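# Pass the board through the wall slot onto two bearers

## Task

Guide the long board through the slot in the grey panel wall, keeping every part of it from crossing over the top of the wall or around either end. Then set it down flat on top of the two wooden bearers beyond the wall, so that the bearers are its only support and it touches none of the table, the wall or the offcuts. It must run crosswise over each bearer rather than lengthwise along it. At the end both bearers and all offcuts must rest on the table top, touching it. Nothing may count on the robot to stay in place, and the robot must not be holding any other loose object. Finish by opening the grippers and pulling the arms away.

## Robot and tools

Robot: two 7-joint xArm7 arms with parallel grippers, named left_arm and right_arm. These are names only, not sides of a camera image. Their root links sit in the scene frame at left_arm (-0.034, +0.369, 0) m, quat_wxyz (+0.997, 0, 0, +0.079) and right_arm (-0.057, -0.410, 0) m, quat_wxyz (+1.000, 0, 0, -0.007).

Scene frame: origin on the table top midway between the arms. +x points out over the table, +z is up, and left_arm is on the +y side. Positions are in metres.

Joint order in every row and every per-joint list: waist (joint1), shoulder (joint2), upper arm roll (joint3), elbow (joint4), forearm roll (joint5), wrist pitch (joint6), wrist roll (joint7). Use this order only. Stated ranges in rad: waist -6.283 to 6.283, shoulder -2.059 to 2.094, upper arm roll -6.283 to 6.283, elbow -0.192 to 3.927, forearm roll -6.283 to 6.283, wrist pitch -1.693 to 3.142, wrist roll -6.283 to 6.283. A joint's real end may sit up to 0.010 rad either side of these values.

Row format, shared by execute_actions and move: one flat list of 16 numbers, each in [-1, 1]. Numbers 1-7 are left_arm joint displacements and 8 is the left gripper opening. Numbers 9-16 are the same for right_arm. Send all 16 even if only one arm should move. A displacement of 1.0 equals 2.036 rad. It is an offset, not a pose. Opening is absolute: +1 fully open, -1 closed.

execute_actions(actions): a list of actions. Each action is a table of up to 15 rows, and each row lasts one control step of 1/30 s. If a table has fewer rows, its last row is held until 15 steps have passed. Offsets in every row of an action are measured from the joint angles at the start of that action, not from the row before. For the first action of a call, the base is the last reported angles. If an action would push a joint more than 0.010 rad outward past its range, both arms' action is refused. If the first action fails this check, or any action is malformed, the whole call is refused and nothing moves. A joint asked beyond its real end, and further out than it now is, stops at that end, and the result then reports "joint sent to its limit". The absence of that line does not prove there is more room. An empty list just returns the state and images.

move(target, speed, blocking): target is one 16-number row. Its offsets count from the "Joint positions" of the last result that printed them, not from where the arm is when the move starts. All joints of both arms interpolate together, so grippers trace curves. speed (rad/s, 0.01 to 2, default 0.5) caps the joint that has the longest way to go. Paths last 0.5 to 10 s, and anything longer is cut off at 10 s. Moves do not avoid obstacles or the other arm. Finger openings are sent at the start. The extra "move:" line gives the ending (done, off_target, moving, held, fault), limits=held or limits=none, and each arm's joint farthest from its target. With blocking=false, the result comes back after 0.5 s. Until a result shows the move has ended, use wait or stop before sending other rows or moves.

wait(seconds): 0 to 10 s, holding the last commands. It returns early if a running move finishes. stop(): brakes a running move, and needs room to slow down. zoom_image(camera, region): region [x0, y0, x1, y1] in pixels, at most 504x504, from cam_high, cam_low, cam_left_wrist or cam_right_wrist. All are 672x504. read_manual(section) only returns licence texts. finished_scene(scene) ends the scene for good, so call it only once the board rests correctly and the arms are clear.

Controller limits: joint targets are rate-limited to 3.14 rad/s, reached after 0.16 s. Each step keeps targets within 0.623 rad of the measured angles. They are scaled back if they would move the gripper more than 70 mm from its measured spot. Large offsets can therefore take several actions, and leftover motion should be re-commanded. "joint command not followed" means a clearance check altered that arm's targets.

Results: each arm's gripper position and quat_wxyz, plus linear and angular velocities, in the scene frame. The printed position can be off, more so at long reach. Joint positions and velocities are given per arm in the order above, then the finger-pad gap in m (0.084 when fully open). Joint targets are given, and so is grip_measured, which is the measured opening on the command scale. The end_effector_position is between the closed pads, about 2 cm behind the fingertips. Fingers point along gripper +z and close along its y axis. Closing pushes the tips about 10 mm further along +z.

Gripping: to hold something, command an opening well below grip_measured. Lower squeezes harder, up to about 24 N per pad for objects up to about 6 cm wide. Re-sending grip_measured gives a weaker hold, and wider parts may slip. Slamming the fingers shut can make them bounce open.

Avoid: touching or hitting the wall with the board, and never lifting it over the wall or around its ends. Also avoid knocking bearers or offcuts over or off the table, dropping the board, fast impacts, and pressing hard. A target set well past a contact pushes harder, and faster moves hit harder. Keep the two arms from colliding. If a joint's contact torque reaches its load limit (N m: waist 46, shoulder 46, upper arm roll 27.6, elbow 27.6, forearm roll 27.6, wrist pitch 18.4, wrist roll 18.4, including the held weight), the arm backs off, pauses for 10 s and drops the rest of the call. Holding loads heats motors: a MOTOR HOT warning appears from 65 °C, and at 80 °C the arm brakes until it cools. Loose objects may occasionally be nudged by outside pushes. Finish with both grippers open and the arms withdrawn from the board.

Each tool is called after "Call:" in YAML: its name, and indented under it one key for each argument.

## Session

Call:
execute_actions:
  actions: []

Scene clock: 0.00 s.
left_arm: end_effector_position=(+0.5077, +0.6662, +0.2289) grip_measured=+1.00 end_effector_quat_wxyz=(+0.084, +0.937, +0.314, +0.127) end_effector_velocity=(-0.001, +0.001, +0.000) end_effector_angular_velocity=(+0.000, -0.000, +0.002) | right_arm: end_effector_position=(+0.6768, -0.1878, +0.3686) grip_measured=+1.00 end_effector_quat_wxyz=(-0.139, +0.907, -0.335, +0.214) end_effector_velocity=(-0.000, +0.000, +0.000) end_effector_angular_velocity=(+0.001, +0.000, +0.000)
Joint names: [waist, shoulder, upper arm roll, elbow, forearm roll, wrist pitch, wrist roll]
Joint positions: left_arm=[ 0.396  0.341  0.022  1.489 -0.285  0.959  0.069  0.084] | right_arm=[ 0.359  0.784 -0.1    2.456  0.038  1.159  0.995  0.084]
Joint velocities: left_arm=[ 0.001 -0.001  0.001 -0.    -0.     0.    -0.    -0.   ] | right_arm=[ 0.    -0.     0.    -0.     0.001 -0.    -0.     0.   ]
Joint targets: left_arm=[0.396 0.341 0.022 1.489 -0.285 0.959 0.069] | right_arm=[0.359 0.784 -0.100 2.456 0.038 1.159 0.995]

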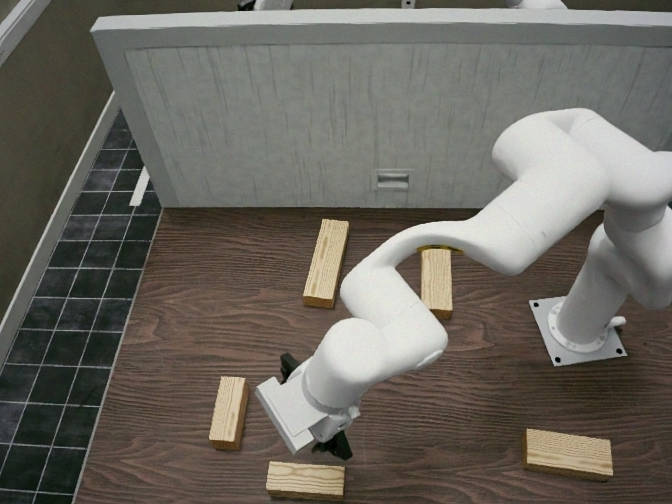

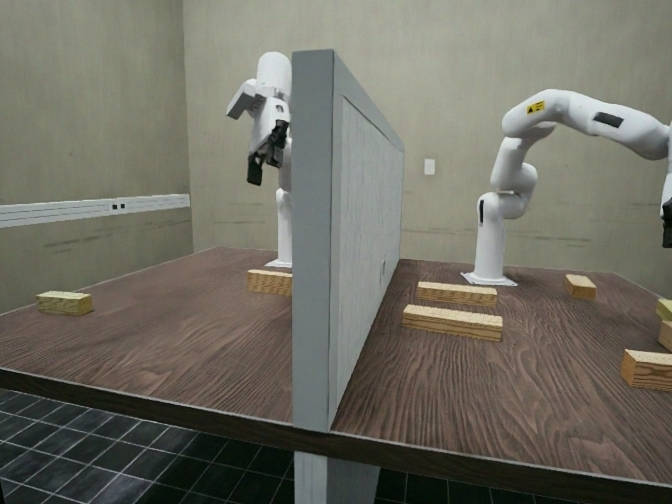

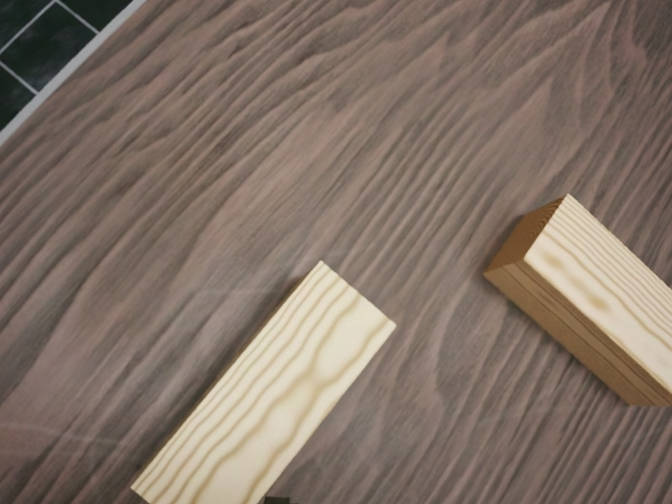

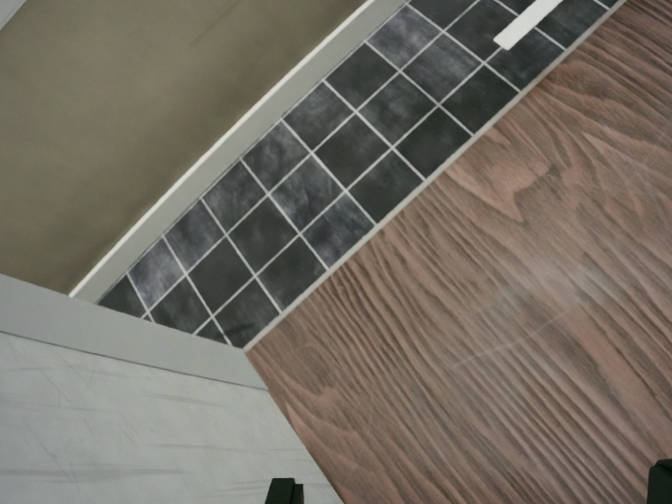

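Call:
zoom_image:
  camera: "cam_low"
  region: [200, 230, 420, 330]

Call:
zoom_image:
  camera: "cam_high"
  region: [280, 150, 500, 330]

Region (200, 230, 420, 330) of cam_low's 672x504 image, scaled by 2.291, with more detail than that image has; it fills the top 229 rows of this view, and the rest is white.

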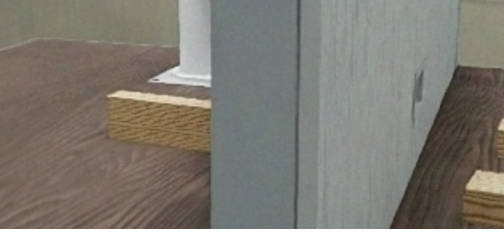

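Region (280, 150, 500, 330) of cam_high's 672x504 image, scaled by 2.291, with more detail than that image has; it fills the top 412 rows of this view, and the rest is white.

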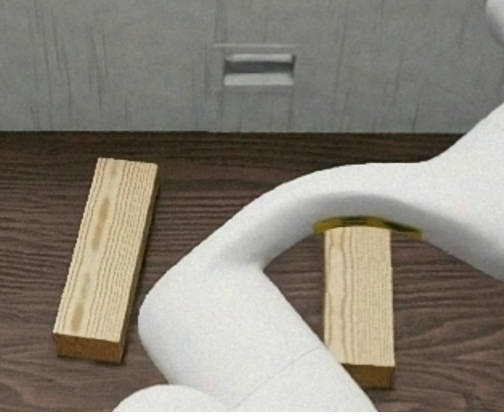

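Call:
move:
  target: [-0.4197,-0.2657,-0.0108,0.0545,0.14,0.4131,-0.1739,1,-0.1203,-0.4833,0.0491,-0.4204,-0.0187,0.3148,-0.4396,1]
  speed: 1.2

Scene clock: 21.20 s.
left_arm: end_effector_position=(+0.3341, +0.2559, +0.4659) grip_measured=+1.00 end_effector_quat_wxyz=(-0.000, +1.000, -0.007, -0.001) end_effector_velocity=(-0.003, -0.006, +0.006) end_effector_angular_velocity=(-0.003, -0.015, -0.014) | right_arm: end_effector_position=(+0.3268, -0.3712, +0.4663) grip_measured=+1.00 end_effector_quat_wxyz=(+0.000, +1.000, +0.000, +0.000) end_effector_velocity=(-0.001, -0.000, +0.000) end_effector_angular_velocity=(+0.000, +0.001, +0.000)
Joint names: [waist, shoulder, upper arm roll, elbow, forearm roll, wrist pitch, wrist roll]
Joint positions: left_arm=[-0.458 -0.199  0.001  1.6    0.     1.8   -0.285  0.084] | right_arm=[ 0.114 -0.199  0.     1.601 -0.     1.799  0.1    0.084]
Joint velocities: left_arm=[-0.008 -0.008 -0.008  0.008  0.     0.001 -0.001  0.   ] | right_arm=[-0.    -0.002 -0.    -0.001  0.     0.002 -0.    -0.   ]
Joint targets: left_arm=[-0.459 -0.200 0.000 1.600 0.000 1.800 -0.285] | right_arm=[0.114 -0.199 0.000 1.601 -0.000 1.799 0.100]
move: done; limits=none; left_arm: farthest joint: the waist, 0.001 radians from its target (0.854 radians at the start); right_arm: farthest joint: the shoulder, 0.001 radians from its target (0.984 radians at the start)

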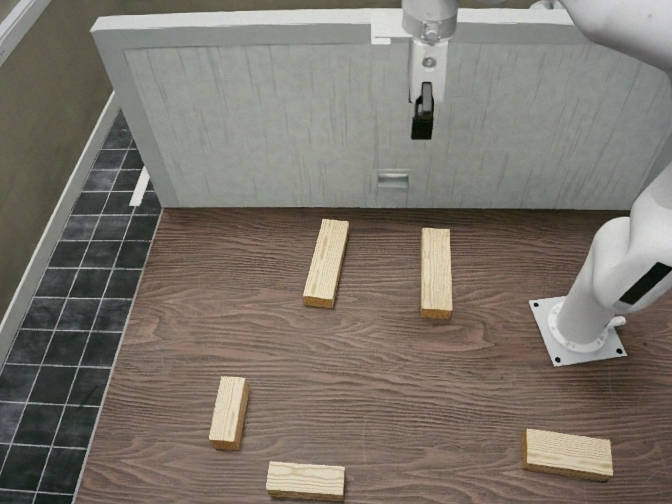

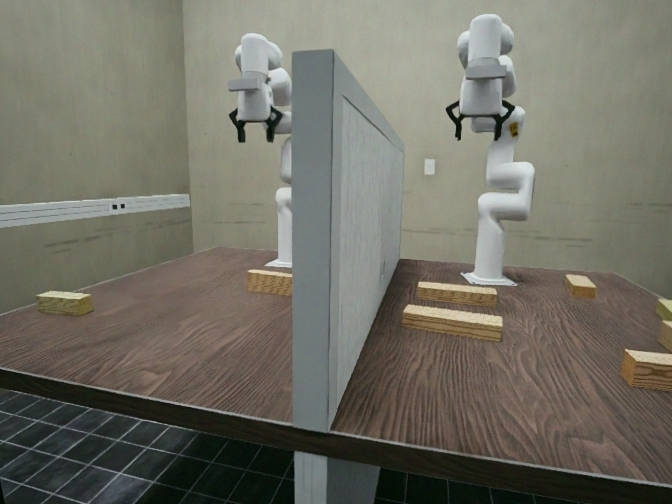

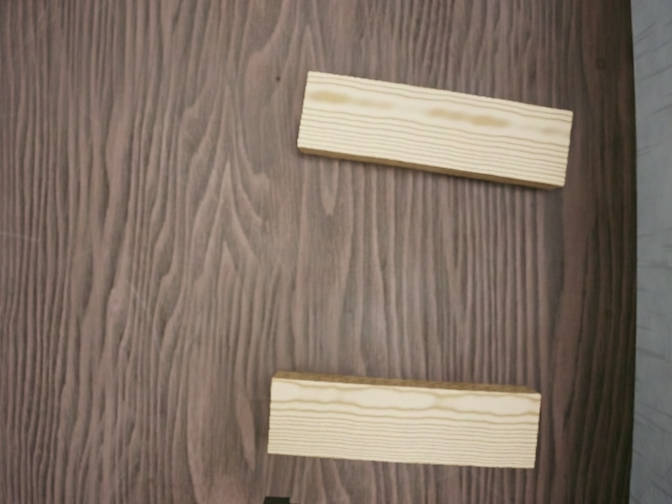

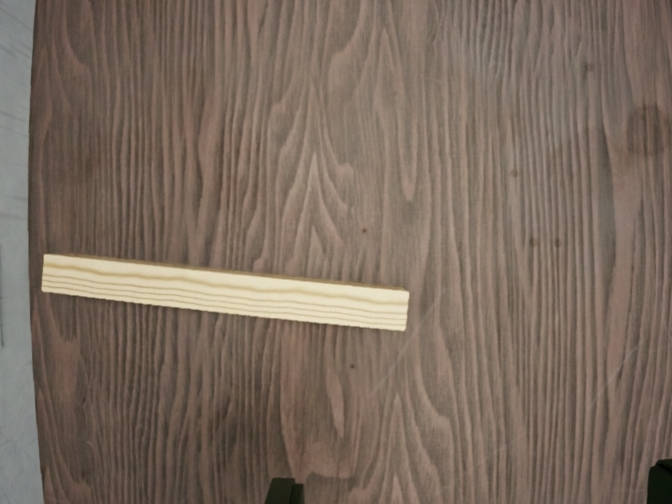

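Call:
zoom_image:
  camera: "cam_right_wrist"
  region: [0, 220, 220, 360]

Call:
zoom_image:
  camera: "cam_right_wrist"
  region: [280, 240, 460, 360]

Region (0, 220, 220, 360) of cam_right_wrist's 672x504 image, scaled by 2.291, with more detail than that image has; it fills the top 321 rows of this view, and the rest is white.

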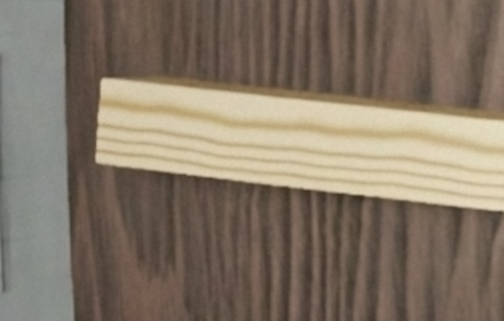

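Region (280, 240, 460, 360) of cam_right_wrist's 672x504 image, scaled by 2.800, with more detail than that image has.

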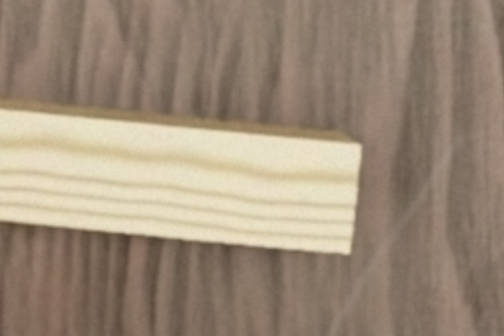

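Call:
zoom_image:
  camera: "cam_right_wrist"
  region: [370, 270, 430, 340]

Call:
zoom_image:
  camera: "cam_low"
  region: [235, 255, 305, 305]

Call:
zoom_image:
  camera: "cam_low"
  region: [370, 250, 520, 350]

Call:
zoom_image:
  camera: "cam_high"
  region: [350, 150, 440, 220]

Region (370, 270, 430, 340) of cam_right_wrist's 672x504 image, scaled by 7.200, with more detail than that image has; it fills the left 432 columns of this view, and the rest is white.

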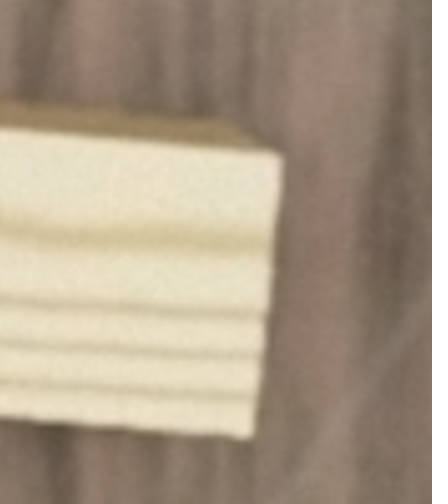

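Region (235, 255, 305, 305) of cam_low's 672x504 image, scaled by 7.200, with more detail than that image has; it fills the top 360 rows of this view, and the rest is white.

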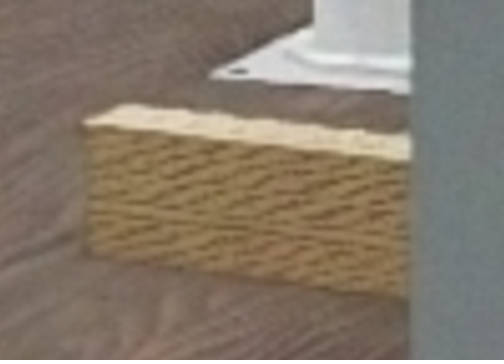

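Region (370, 250, 520, 350) of cam_low's 672x504 image, scaled by 3.360, with more detail than that image has.

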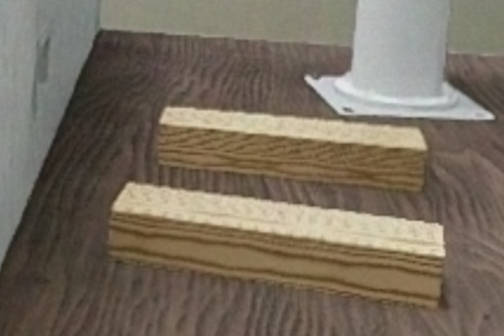

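Region (350, 150, 440, 220) of cam_high's 672x504 image, scaled by 5.600, with more detail than that image has.

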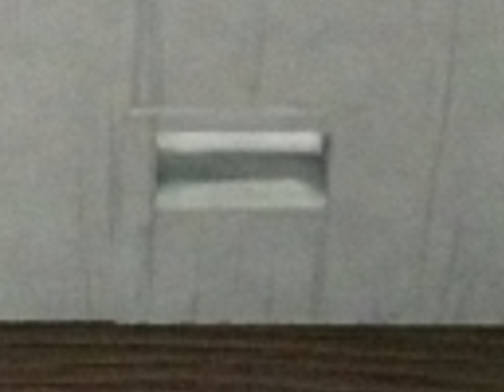

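Call:
zoom_image:
  camera: "cam_left_wrist"
  region: [280, 50, 672, 220]

Call:
zoom_image:
  camera: "cam_left_wrist"
  region: [250, 340, 642, 504]

Region (280, 50, 672, 220) of cam_left_wrist's 672x504 image, scaled by 1.286, with more detail than that image has; it fills the top 219 rows of this view, and the rest is white.

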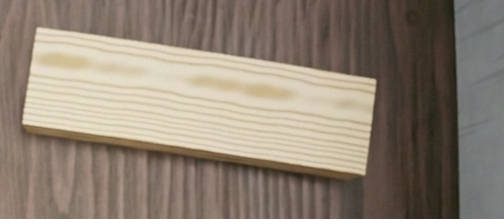

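Region (250, 340, 642, 504) of cam_left_wrist's 672x504 image, scaled by 1.286, with more detail than that image has; it fills the top 211 rows of this view, and the rest is white.

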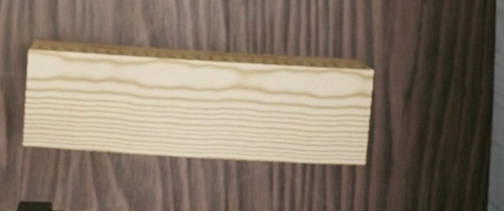

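Call:
move:
  target: [0.2493,0.3345,-0.0005,-0.3307,-0.6790,-0.0689,-0.0742,1,0.0220,0.0830,0,-0.4384,0.2590,-0.5288,0.6464,1]
  speed: 1.2

Scene clock: 143.10 s.
left_arm: end_effector_position=(+0.3888, +0.2001, +0.1576) grip_measured=+1.00 end_effector_quat_wxyz=(+0.500, +0.501, +0.500, -0.500) end_effector_velocity=(-0.001, +0.001, -0.001) end_effector_angular_velocity=(-0.002, +0.005, +0.003) | right_arm: end_effector_position=(+0.3532, -0.2942, +0.1202) grip_measured=+1.00 end_effector_quat_wxyz=(-0.129, +0.662, -0.729, -0.117) end_effector_velocity=(-0.002, +0.000, -0.001) end_effector_angular_velocity=(+0.000, +0.004, -0.001)
Joint names: [waist, shoulder, upper arm roll, elbow, forearm roll, wrist pitch, wrist roll]
Joint positions: left_arm=[ 0.05   0.482 -0.     0.927 -1.382  1.659 -0.436  0.084] | right_arm=[ 0.159 -0.03   0.     0.709  0.527  0.723  1.416  0.084]
Joint velocities: left_arm=[ 0.001  0.003  0.001 -0.003 -0.002  0.     0.    -0.   ] | right_arm=[ 0.     0.     0.    -0.003  0.001  0.001  0.001 -0.   ]
Joint targets: left_arm=[0.050 0.482 0.000 0.927 -1.382 1.659 -0.436] | right_arm=[0.159 -0.030 0.000 0.708 0.527 0.723 1.416]
move: done; limits=none; left_arm: farthest joint: the waist, 0.000 radians from its target (0.508 radians at the start); right_arm: farthest joint: the waist, 0.000 radians from its target (0.045 radians at the start)

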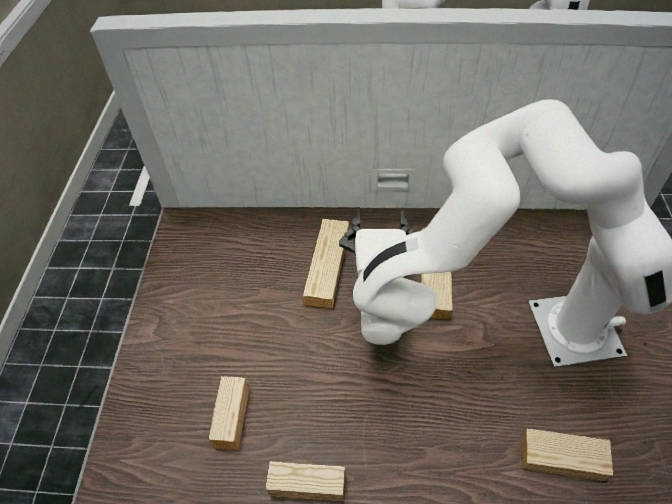

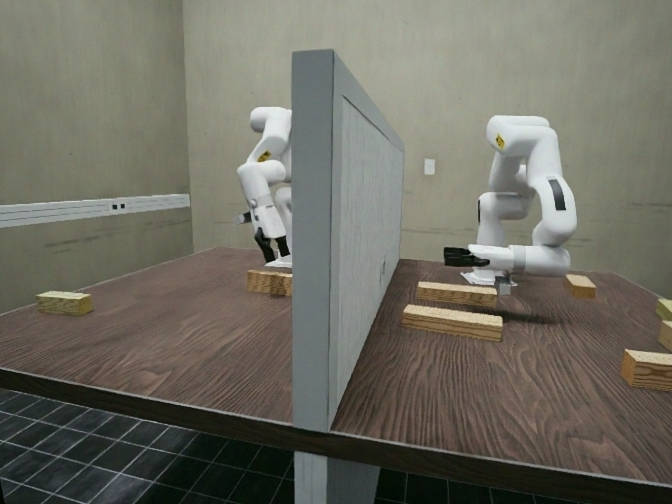

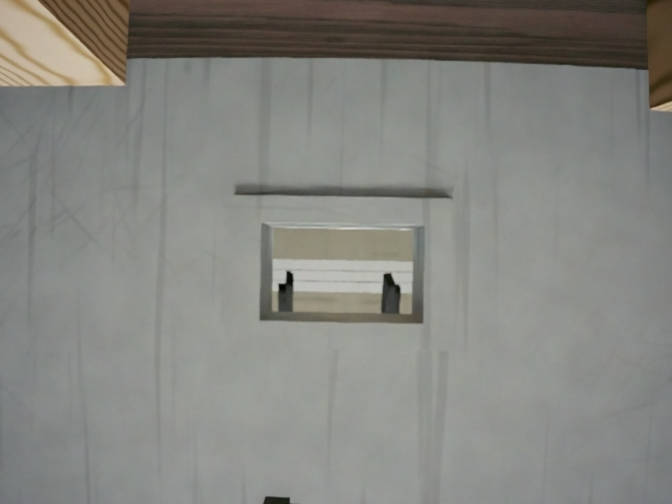

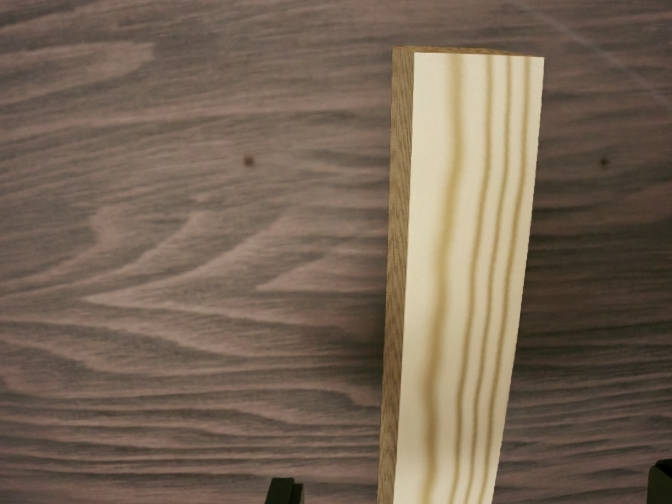

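Call:
zoom_image:
  camera: "cam_left_wrist"
  region: [220, 170, 470, 350]

Region (220, 170, 470, 350) of cam_left_wrist's 672x504 image, scaled by 2.016, with more detail than that image has; it fills the top 363 rows of this view, and the rest is white.

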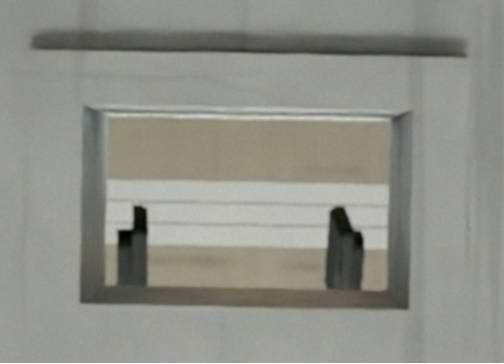

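Call:
move:
  target: [0,0,0,0,0,0,0,1,0.0187,0.1018,0,-0.0121,0.0965,-0.0992,-0.0992,0.45]
  speed: 0.4

Scene clock: 181.60 s.
left_arm: end_effector_position=(+0.3888, +0.2001, +0.1576) grip_measured=+1.00 end_effector_quat_wxyz=(+0.500, +0.501, +0.500, -0.500) end_effector_velocity=(-0.000, +0.001, -0.000) end_effector_angular_velocity=(+0.001, +0.000, +0.001) | right_arm: end_effector_position=(+0.3519, -0.2941, +0.0395) grip_measured=+0.44 end_effector_quat_wxyz=(-0.129, +0.662, -0.729, -0.117) end_effector_velocity=(-0.003, -0.000, -0.002) end_effector_angular_velocity=(-0.001, +0.007, +0.001)
Joint names: [waist, shoulder, upper arm roll, elbow, forearm roll, wrist pitch, wrist roll]
Joint positions: left_arm=[ 0.05   0.482 -0.     0.927 -1.382  1.659 -0.436  0.084] | right_arm=[0.197 0.176 0.    0.684 0.723 0.521 1.214 0.063]
Joint velocities: left_arm=[ 0.001 -0.     0.001 -0.     0.001  0.    -0.     0.   ] | right_arm=[ 0.     0.003  0.    -0.004  0.001  0.    -0.001 -0.   ]
Joint targets: left_arm=[0.050 0.482 -0.000 0.927 -1.382 1.659 -0.436] | right_arm=[0.197 0.177 0.000 0.684 0.723 0.521 1.214]
move: done; limits=none; left_arm: farthest joint: the waist, 0.000 radians from its target (0.000 radians at the start); right_arm: farthest joint: the shoulder, 0.001 radians from its target (0.207 radians at the start)

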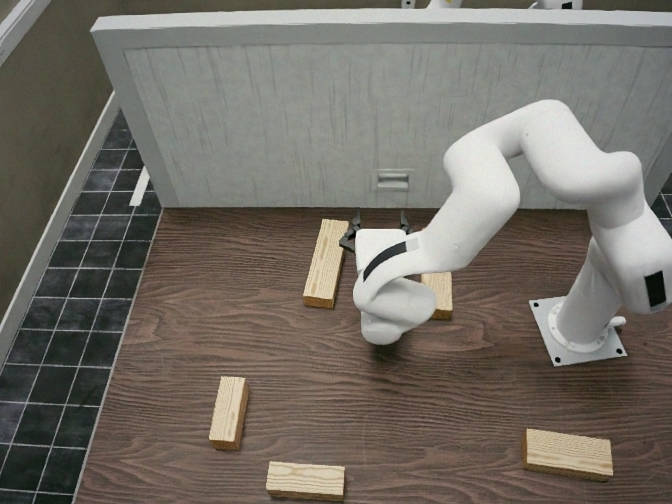

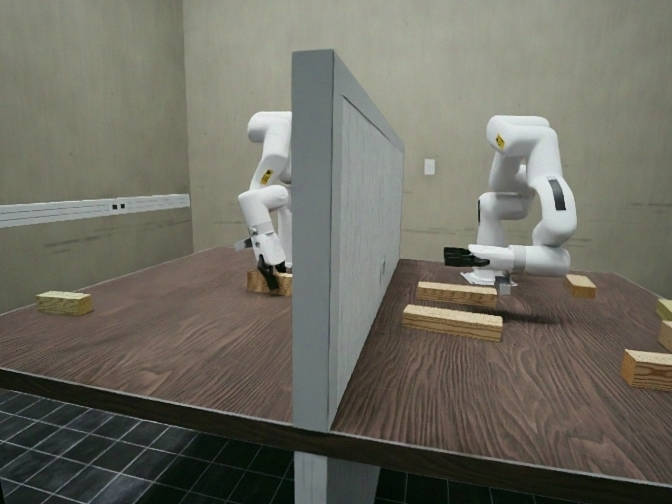

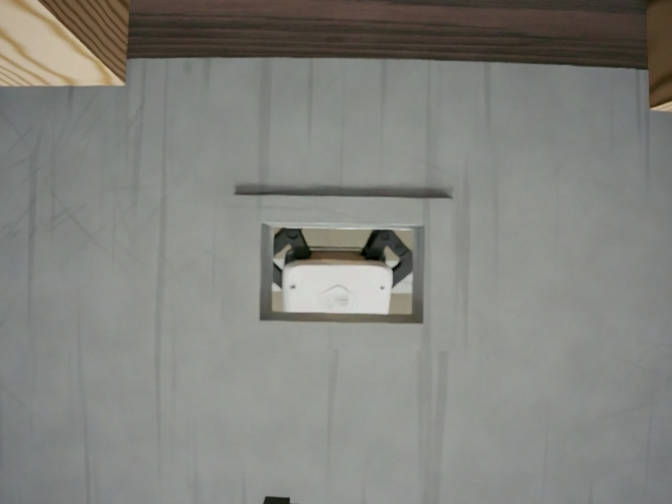

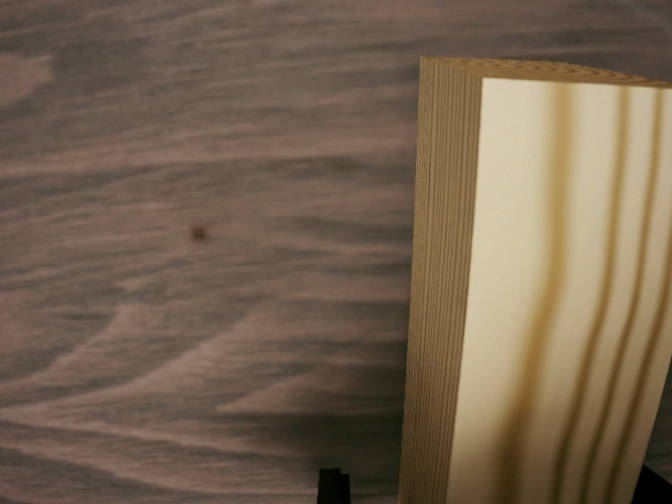

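Call:
execute_actions:
  actions:
    - [[0,0,0,0,0,0,0,1,0,0,0,0,0,0,0,0.35],[0,0,0,0,0,0,0,1,0,0,0,0,0,0,0,0.25],[0,0,0,0,0,0,0,1,0,0,0,0,0,0,0,0.15],[0,0,0,0,0,0,0,1,0,0,0,0,0,0,0,0.05],[0,0,0,0,0,0,0,1,0,0,0,0,0,0,0,-0.05],[0,0,0,0,0,0,0,1,0,0,0,0,0,0,0,-0.12],[0,0,0,0,0,0,0,1,0,0,0,0,0,0,0,-0.18],[0,0,0,0,0,0,0,1,0,0,0,0,0,0,0,-0.23],[0,0,0,0,0,0,0,1,0,0,0,0,0,0,0,-0.28],[0,0,0,0,0,0,0,1,0,0,0,0,0,0,0,-0.33],[0,0,0,0,0,0,0,1,0,0,0,0,0,0,0,-0.4],[0,0,0,0,0,0,0,1,0,0,0,0,0,0,0,-0.5],[0,0,0,0,0,0,0,1,0,0,0,0,0,0,0,-0.65],[0,0,0,0,0,0,0,1,0,0,0,0,0,0,0,-0.8],[0,0,0,0,0,0,0,1,0,0,0,0,0,0,0,-1]]

Scene clock: 196.73 s.
left_arm: end_effector_position=(+0.3888, +0.2001, +0.1576) grip_measured=+1.00 end_effector_quat_wxyz=(+0.500, +0.501, +0.500, -0.500) end_effector_velocity=(+0.000, -0.000, +0.000) end_effector_angular_velocity=(-0.000, -0.001, +0.000) | right_arm: end_effector_position=(+0.3522, -0.2942, +0.0396) grip_measured=-0.26 end_effector_quat_wxyz=(-0.130, +0.662, -0.729, -0.116) end_effector_velocity=(-0.000, -0.000, -0.000) end_effector_angular_velocity=(+0.000, +0.001, -0.000)
Joint names: [waist, shoulder, upper arm roll, elbow, forearm roll, wrist pitch, wrist roll]
Joint positions: left_arm=[ 0.05   0.482 -0.     0.927 -1.382  1.659 -0.436  0.084] | right_arm=[ 0.197  0.176 -0.     0.685  0.723  0.521  1.214  0.033]
Joint velocities: left_arm=[ 0.001 -0.001 -0.001 -0.    -0.    -0.     0.     0.   ] | right_arm=[-0.     0.    -0.    -0.    -0.     0.001  0.     0.   ]
Joint targets: left_arm=[0.050 0.482 -0.000 0.927 -1.382 1.659 -0.436] | right_arm=[0.197 0.176 0.000 0.684 0.723 0.521 1.214]

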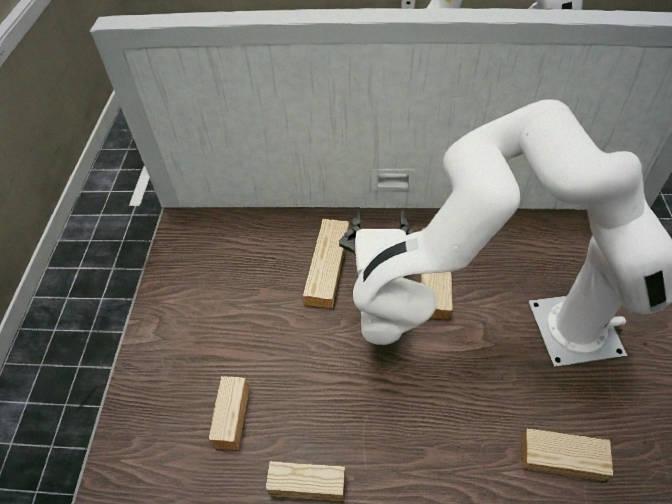

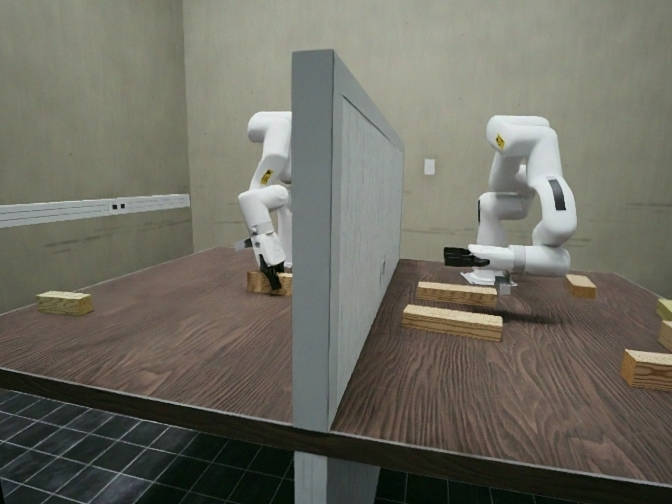

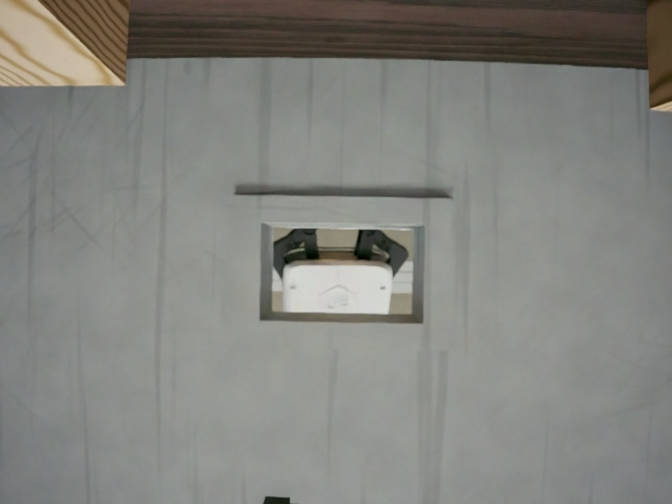

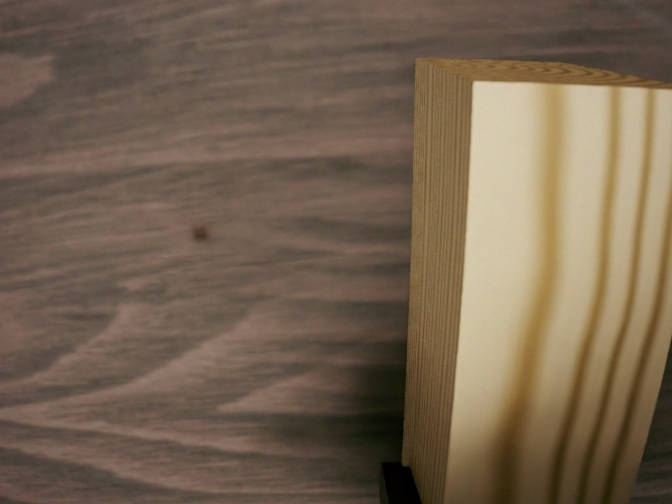

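Call:
move:
  target: [0,0,0,0,0,0,0,1,0,-0.0393,0,-0.0196,0,0,0,-1]
  speed: 0.13

Scene clock: 256.37 s.
left_arm: end_effector_position=(+0.3888, +0.2001, +0.1576) grip_measured=+1.00 end_effector_quat_wxyz=(+0.500, +0.501, +0.500, -0.500) end_effector_velocity=(-0.000, +0.000, -0.000) end_effector_angular_velocity=(+0.000, +0.000, -0.000) | right_arm: end_effector_position=(+0.3495, -0.2947, +0.0600) grip_measured=-0.26 end_effector_quat_wxyz=(-0.146, +0.664, -0.726, -0.106) end_effector_velocity=(+0.000, -0.000, +0.000) end_effector_angular_velocity=(+0.001, -0.000, -0.001)
Joint names: [waist, shoulder, upper arm roll, elbow, forearm roll, wrist pitch, wrist roll]
Joint positions: left_arm=[ 0.05   0.482 -0.     0.927 -1.382  1.659 -0.436  0.084] | right_arm=[ 0.197  0.097 -0.     0.645  0.723  0.521  1.214  0.033]
Joint velocities: left_arm=[-0.     0.     0.    -0.     0.001  0.    -0.    -0.   ] | right_arm=[-0.    -0.001 -0.    -0.     0.001  0.     0.    -0.   ]
Joint targets: left_arm=[0.050 0.482 -0.000 0.927 -1.382 1.659 -0.436] | right_arm=[0.197 0.096 -0.000 0.645 0.723 0.521 1.214]
move: done; limits=none; left_arm: farthest joint: the waist, 0.000 radians from its target (0.000 radians at the start); right_arm: farthest joint: the shoulder, 0.001 radians from its target (0.080 radians at the start)

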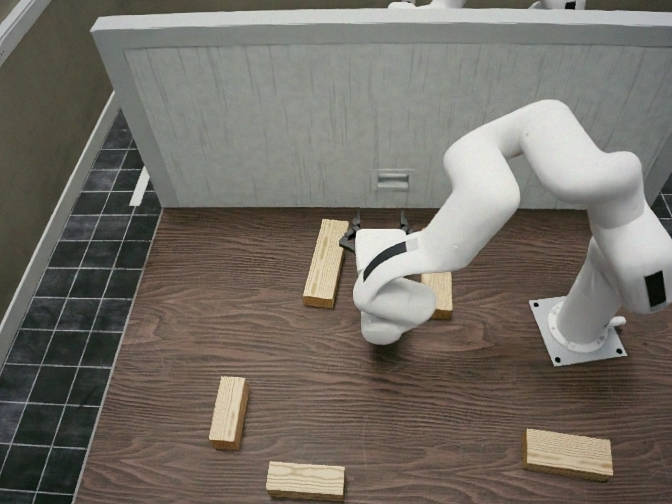

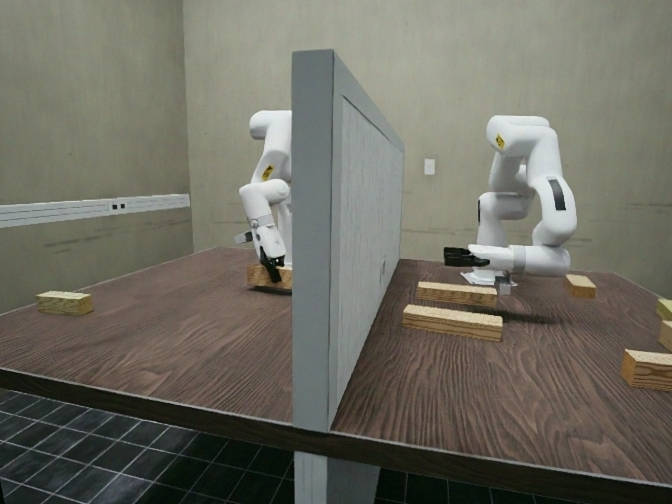

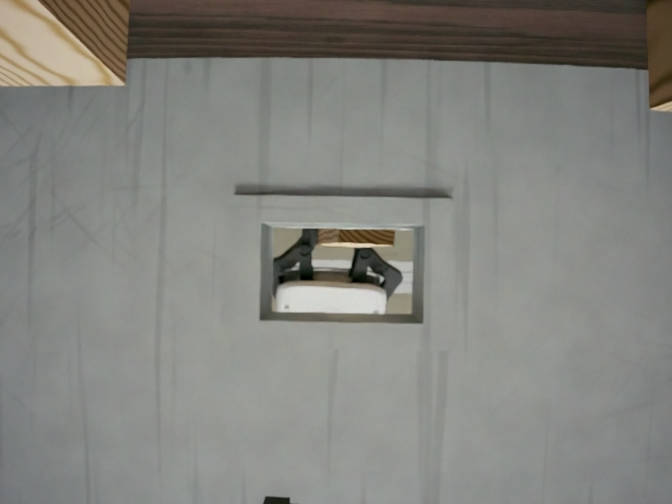

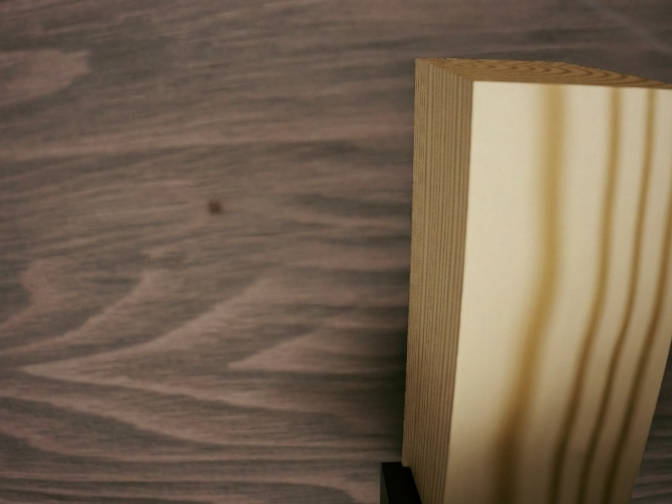

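Call:
move:
  target: [0,0,0,0,0,0,0,1,-0.1179,-0.1045,0,-0.0699,0.8582,-0.0663,-0.9892,-1]
  speed: 1.2

Scene clock: 262.70 s.
left_arm: end_effector_position=(+0.3888, +0.2001, +0.1576) grip_measured=+1.00 end_effector_quat_wxyz=(+0.500, +0.501, +0.500, -0.500) end_effector_velocity=(-0.000, -0.001, +0.000) end_effector_angular_velocity=(-0.001, -0.001, -0.001) | right_arm: end_effector_position=(+0.3904, -0.4200, +0.1279) grip_measured=-0.26 end_effector_quat_wxyz=(-0.398, +0.606, -0.652, +0.223) end_effector_velocity=(+0.000, -0.000, +0.001) end_effector_angular_velocity=(+0.000, -0.002, -0.002)
Joint names: [waist, shoulder, upper arm roll, elbow, forearm roll, wrist pitch, wrist roll]
Joint positions: left_arm=[ 0.05   0.482 -0.     0.927 -1.382  1.659 -0.436  0.084] | right_arm=[-0.043 -0.116  0.     0.503  2.47   0.386 -0.799  0.033]
Joint velocities: left_arm=[ 0.001 -0.001 -0.002 -0.    -0.     0.     0.     0.   ] | right_arm=[-0.    -0.002 -0.001 -0.001  0.002  0.    -0.002 -0.   ]
Joint targets: left_arm=[0.050 0.482 -0.000 0.927 -1.382 1.659 -0.436] | right_arm=[-0.043 -0.116 -0.000 0.502 2.470 0.386 -0.800]
move: done; limits=none; left_arm: farthest joint: the waist, 0.000 radians from its target (0.000 radians at the start); right_arm: farthest joint: the waist, 0.000 radians from its target (0.240 radians at the start)

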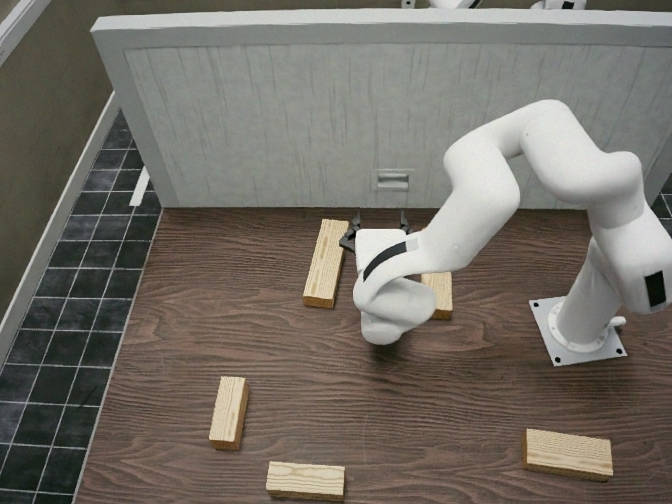

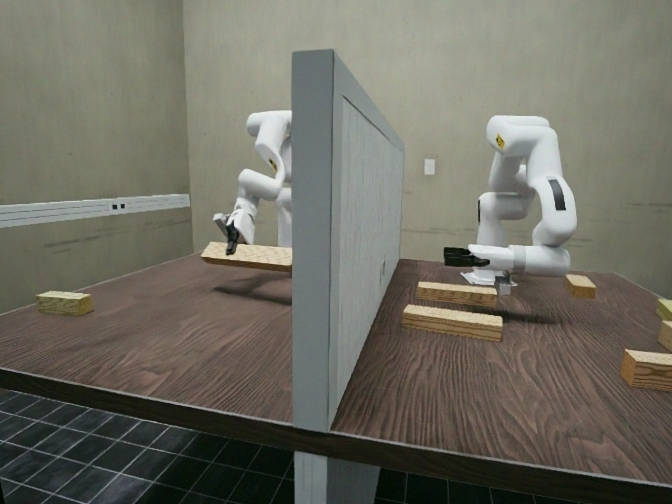

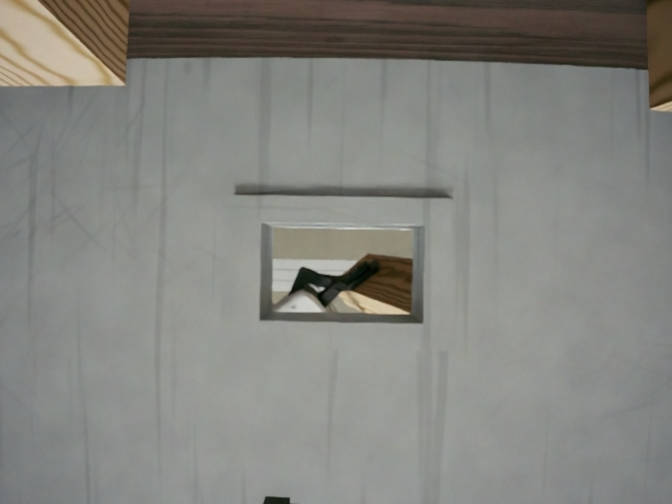

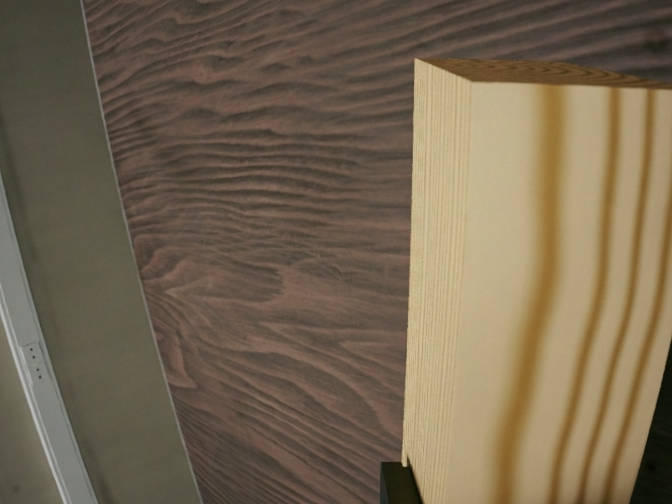

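Call:
move:
  target: [0,0,0,0,0,0,0,1,0.1327,0.2291,0,-0.1472,0.2619,0.6535,-0.3890,-1]
  speed: 0.9

Scene clock: 285.80 s.
left_arm: end_effector_position=(+0.3888, +0.2001, +0.1576) grip_measured=+1.00 end_effector_quat_wxyz=(+0.500, +0.501, +0.500, -0.500) end_effector_velocity=(-0.000, +0.000, +0.000) end_effector_angular_velocity=(+0.002, -0.001, -0.001) | right_arm: end_effector_position=(+0.3510, -0.2847, +0.0981) grip_measured=-0.26 end_effector_quat_wxyz=(+0.580, -0.580, +0.405, -0.405) end_effector_velocity=(-0.001, -0.000, -0.001) end_effector_angular_velocity=(-0.001, +0.004, -0.001)
Joint names: [waist, shoulder, upper arm roll, elbow, forearm roll, wrist pitch, wrist roll]
Joint positions: left_arm=[ 0.05   0.482 -0.     0.927 -1.382  1.659 -0.436  0.084] | right_arm=[ 0.227  0.35  -0.     0.203  3.003  1.716 -1.591  0.033]
Joint velocities: left_arm=[ 0.    -0.001  0.001  0.     0.002 -0.     0.     0.   ] | right_arm=[-0.     0.003  0.001 -0.002  0.001  0.001 -0.001  0.   ]
Joint targets: left_arm=[0.050 0.482 -0.000 0.927 -1.382 1.659 -0.436] | right_arm=[0.227 0.350 0.000 0.203 3.003 1.716 -1.591]
move: done; limits=none; left_arm: farthest joint: the waist, 0.000 radians from its target (0.000 radians at the start); right_arm: farthest joint: the forearm roll, 0.001 radians from its target (0.533 radians at the start)

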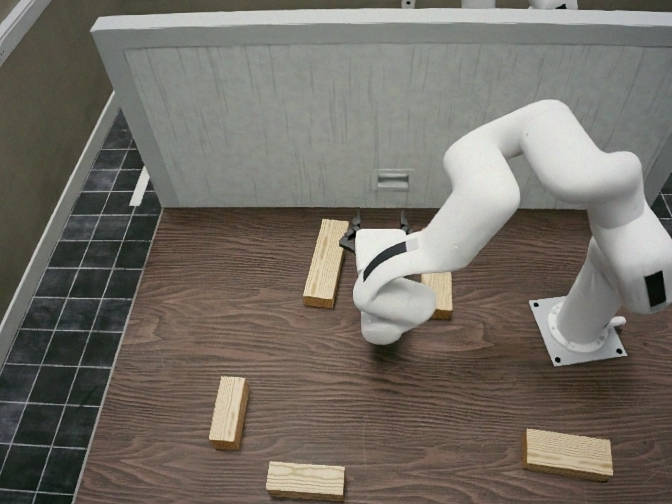

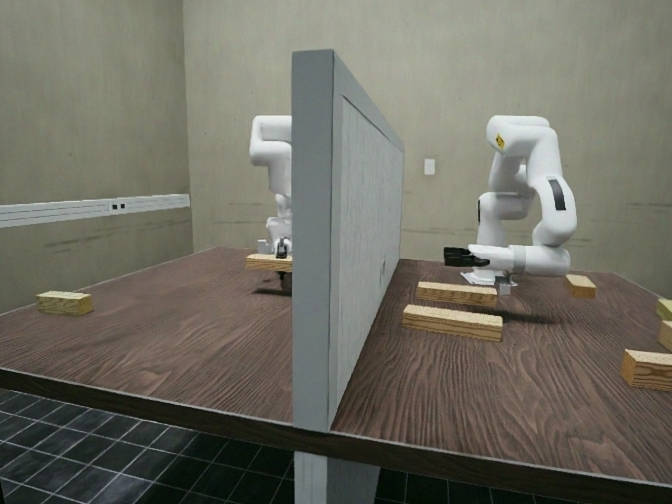

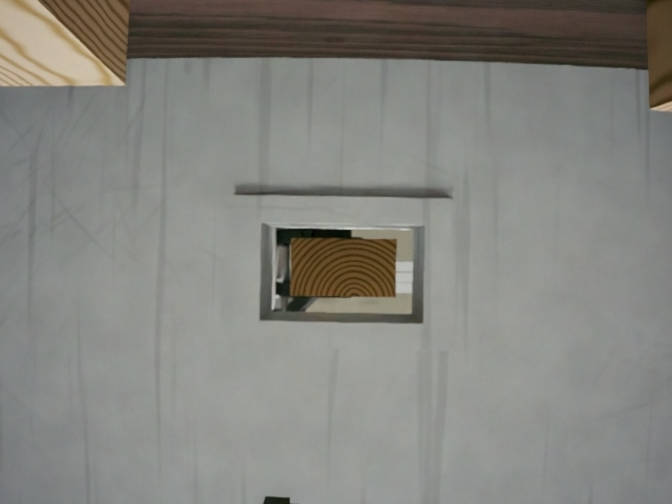

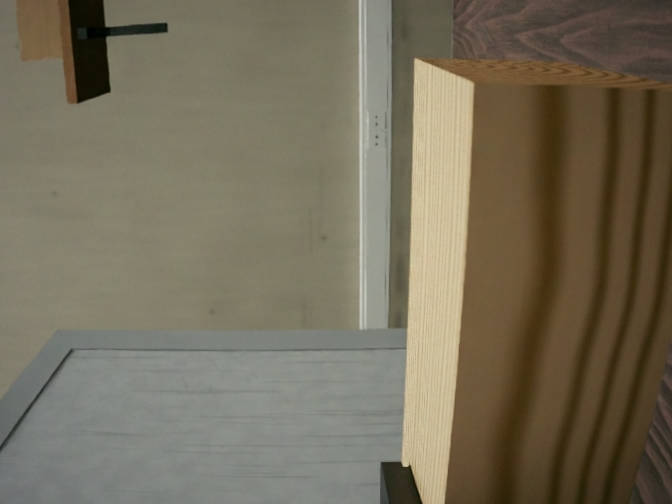

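Call:
zoom_image:
  camera: "cam_left_wrist"
  region: [250, 210, 440, 335]

Call:
zoom_image:
  camera: "cam_low"
  region: [230, 220, 310, 300]

Region (250, 210, 440, 335) of cam_left_wrist's 672x504 image, scaled by 2.653, with more detail than that image has; it fills the top 332 rows of this view, and the rest is white.

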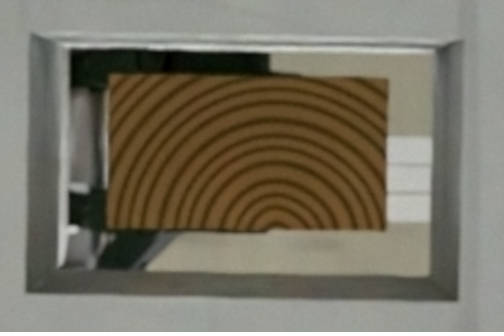

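Region (230, 220, 310, 300) of cam_low's 672x504 image, scaled by 6.300, with more detail than that image has.

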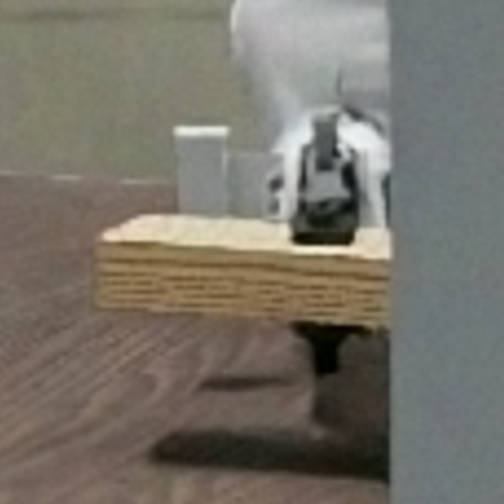

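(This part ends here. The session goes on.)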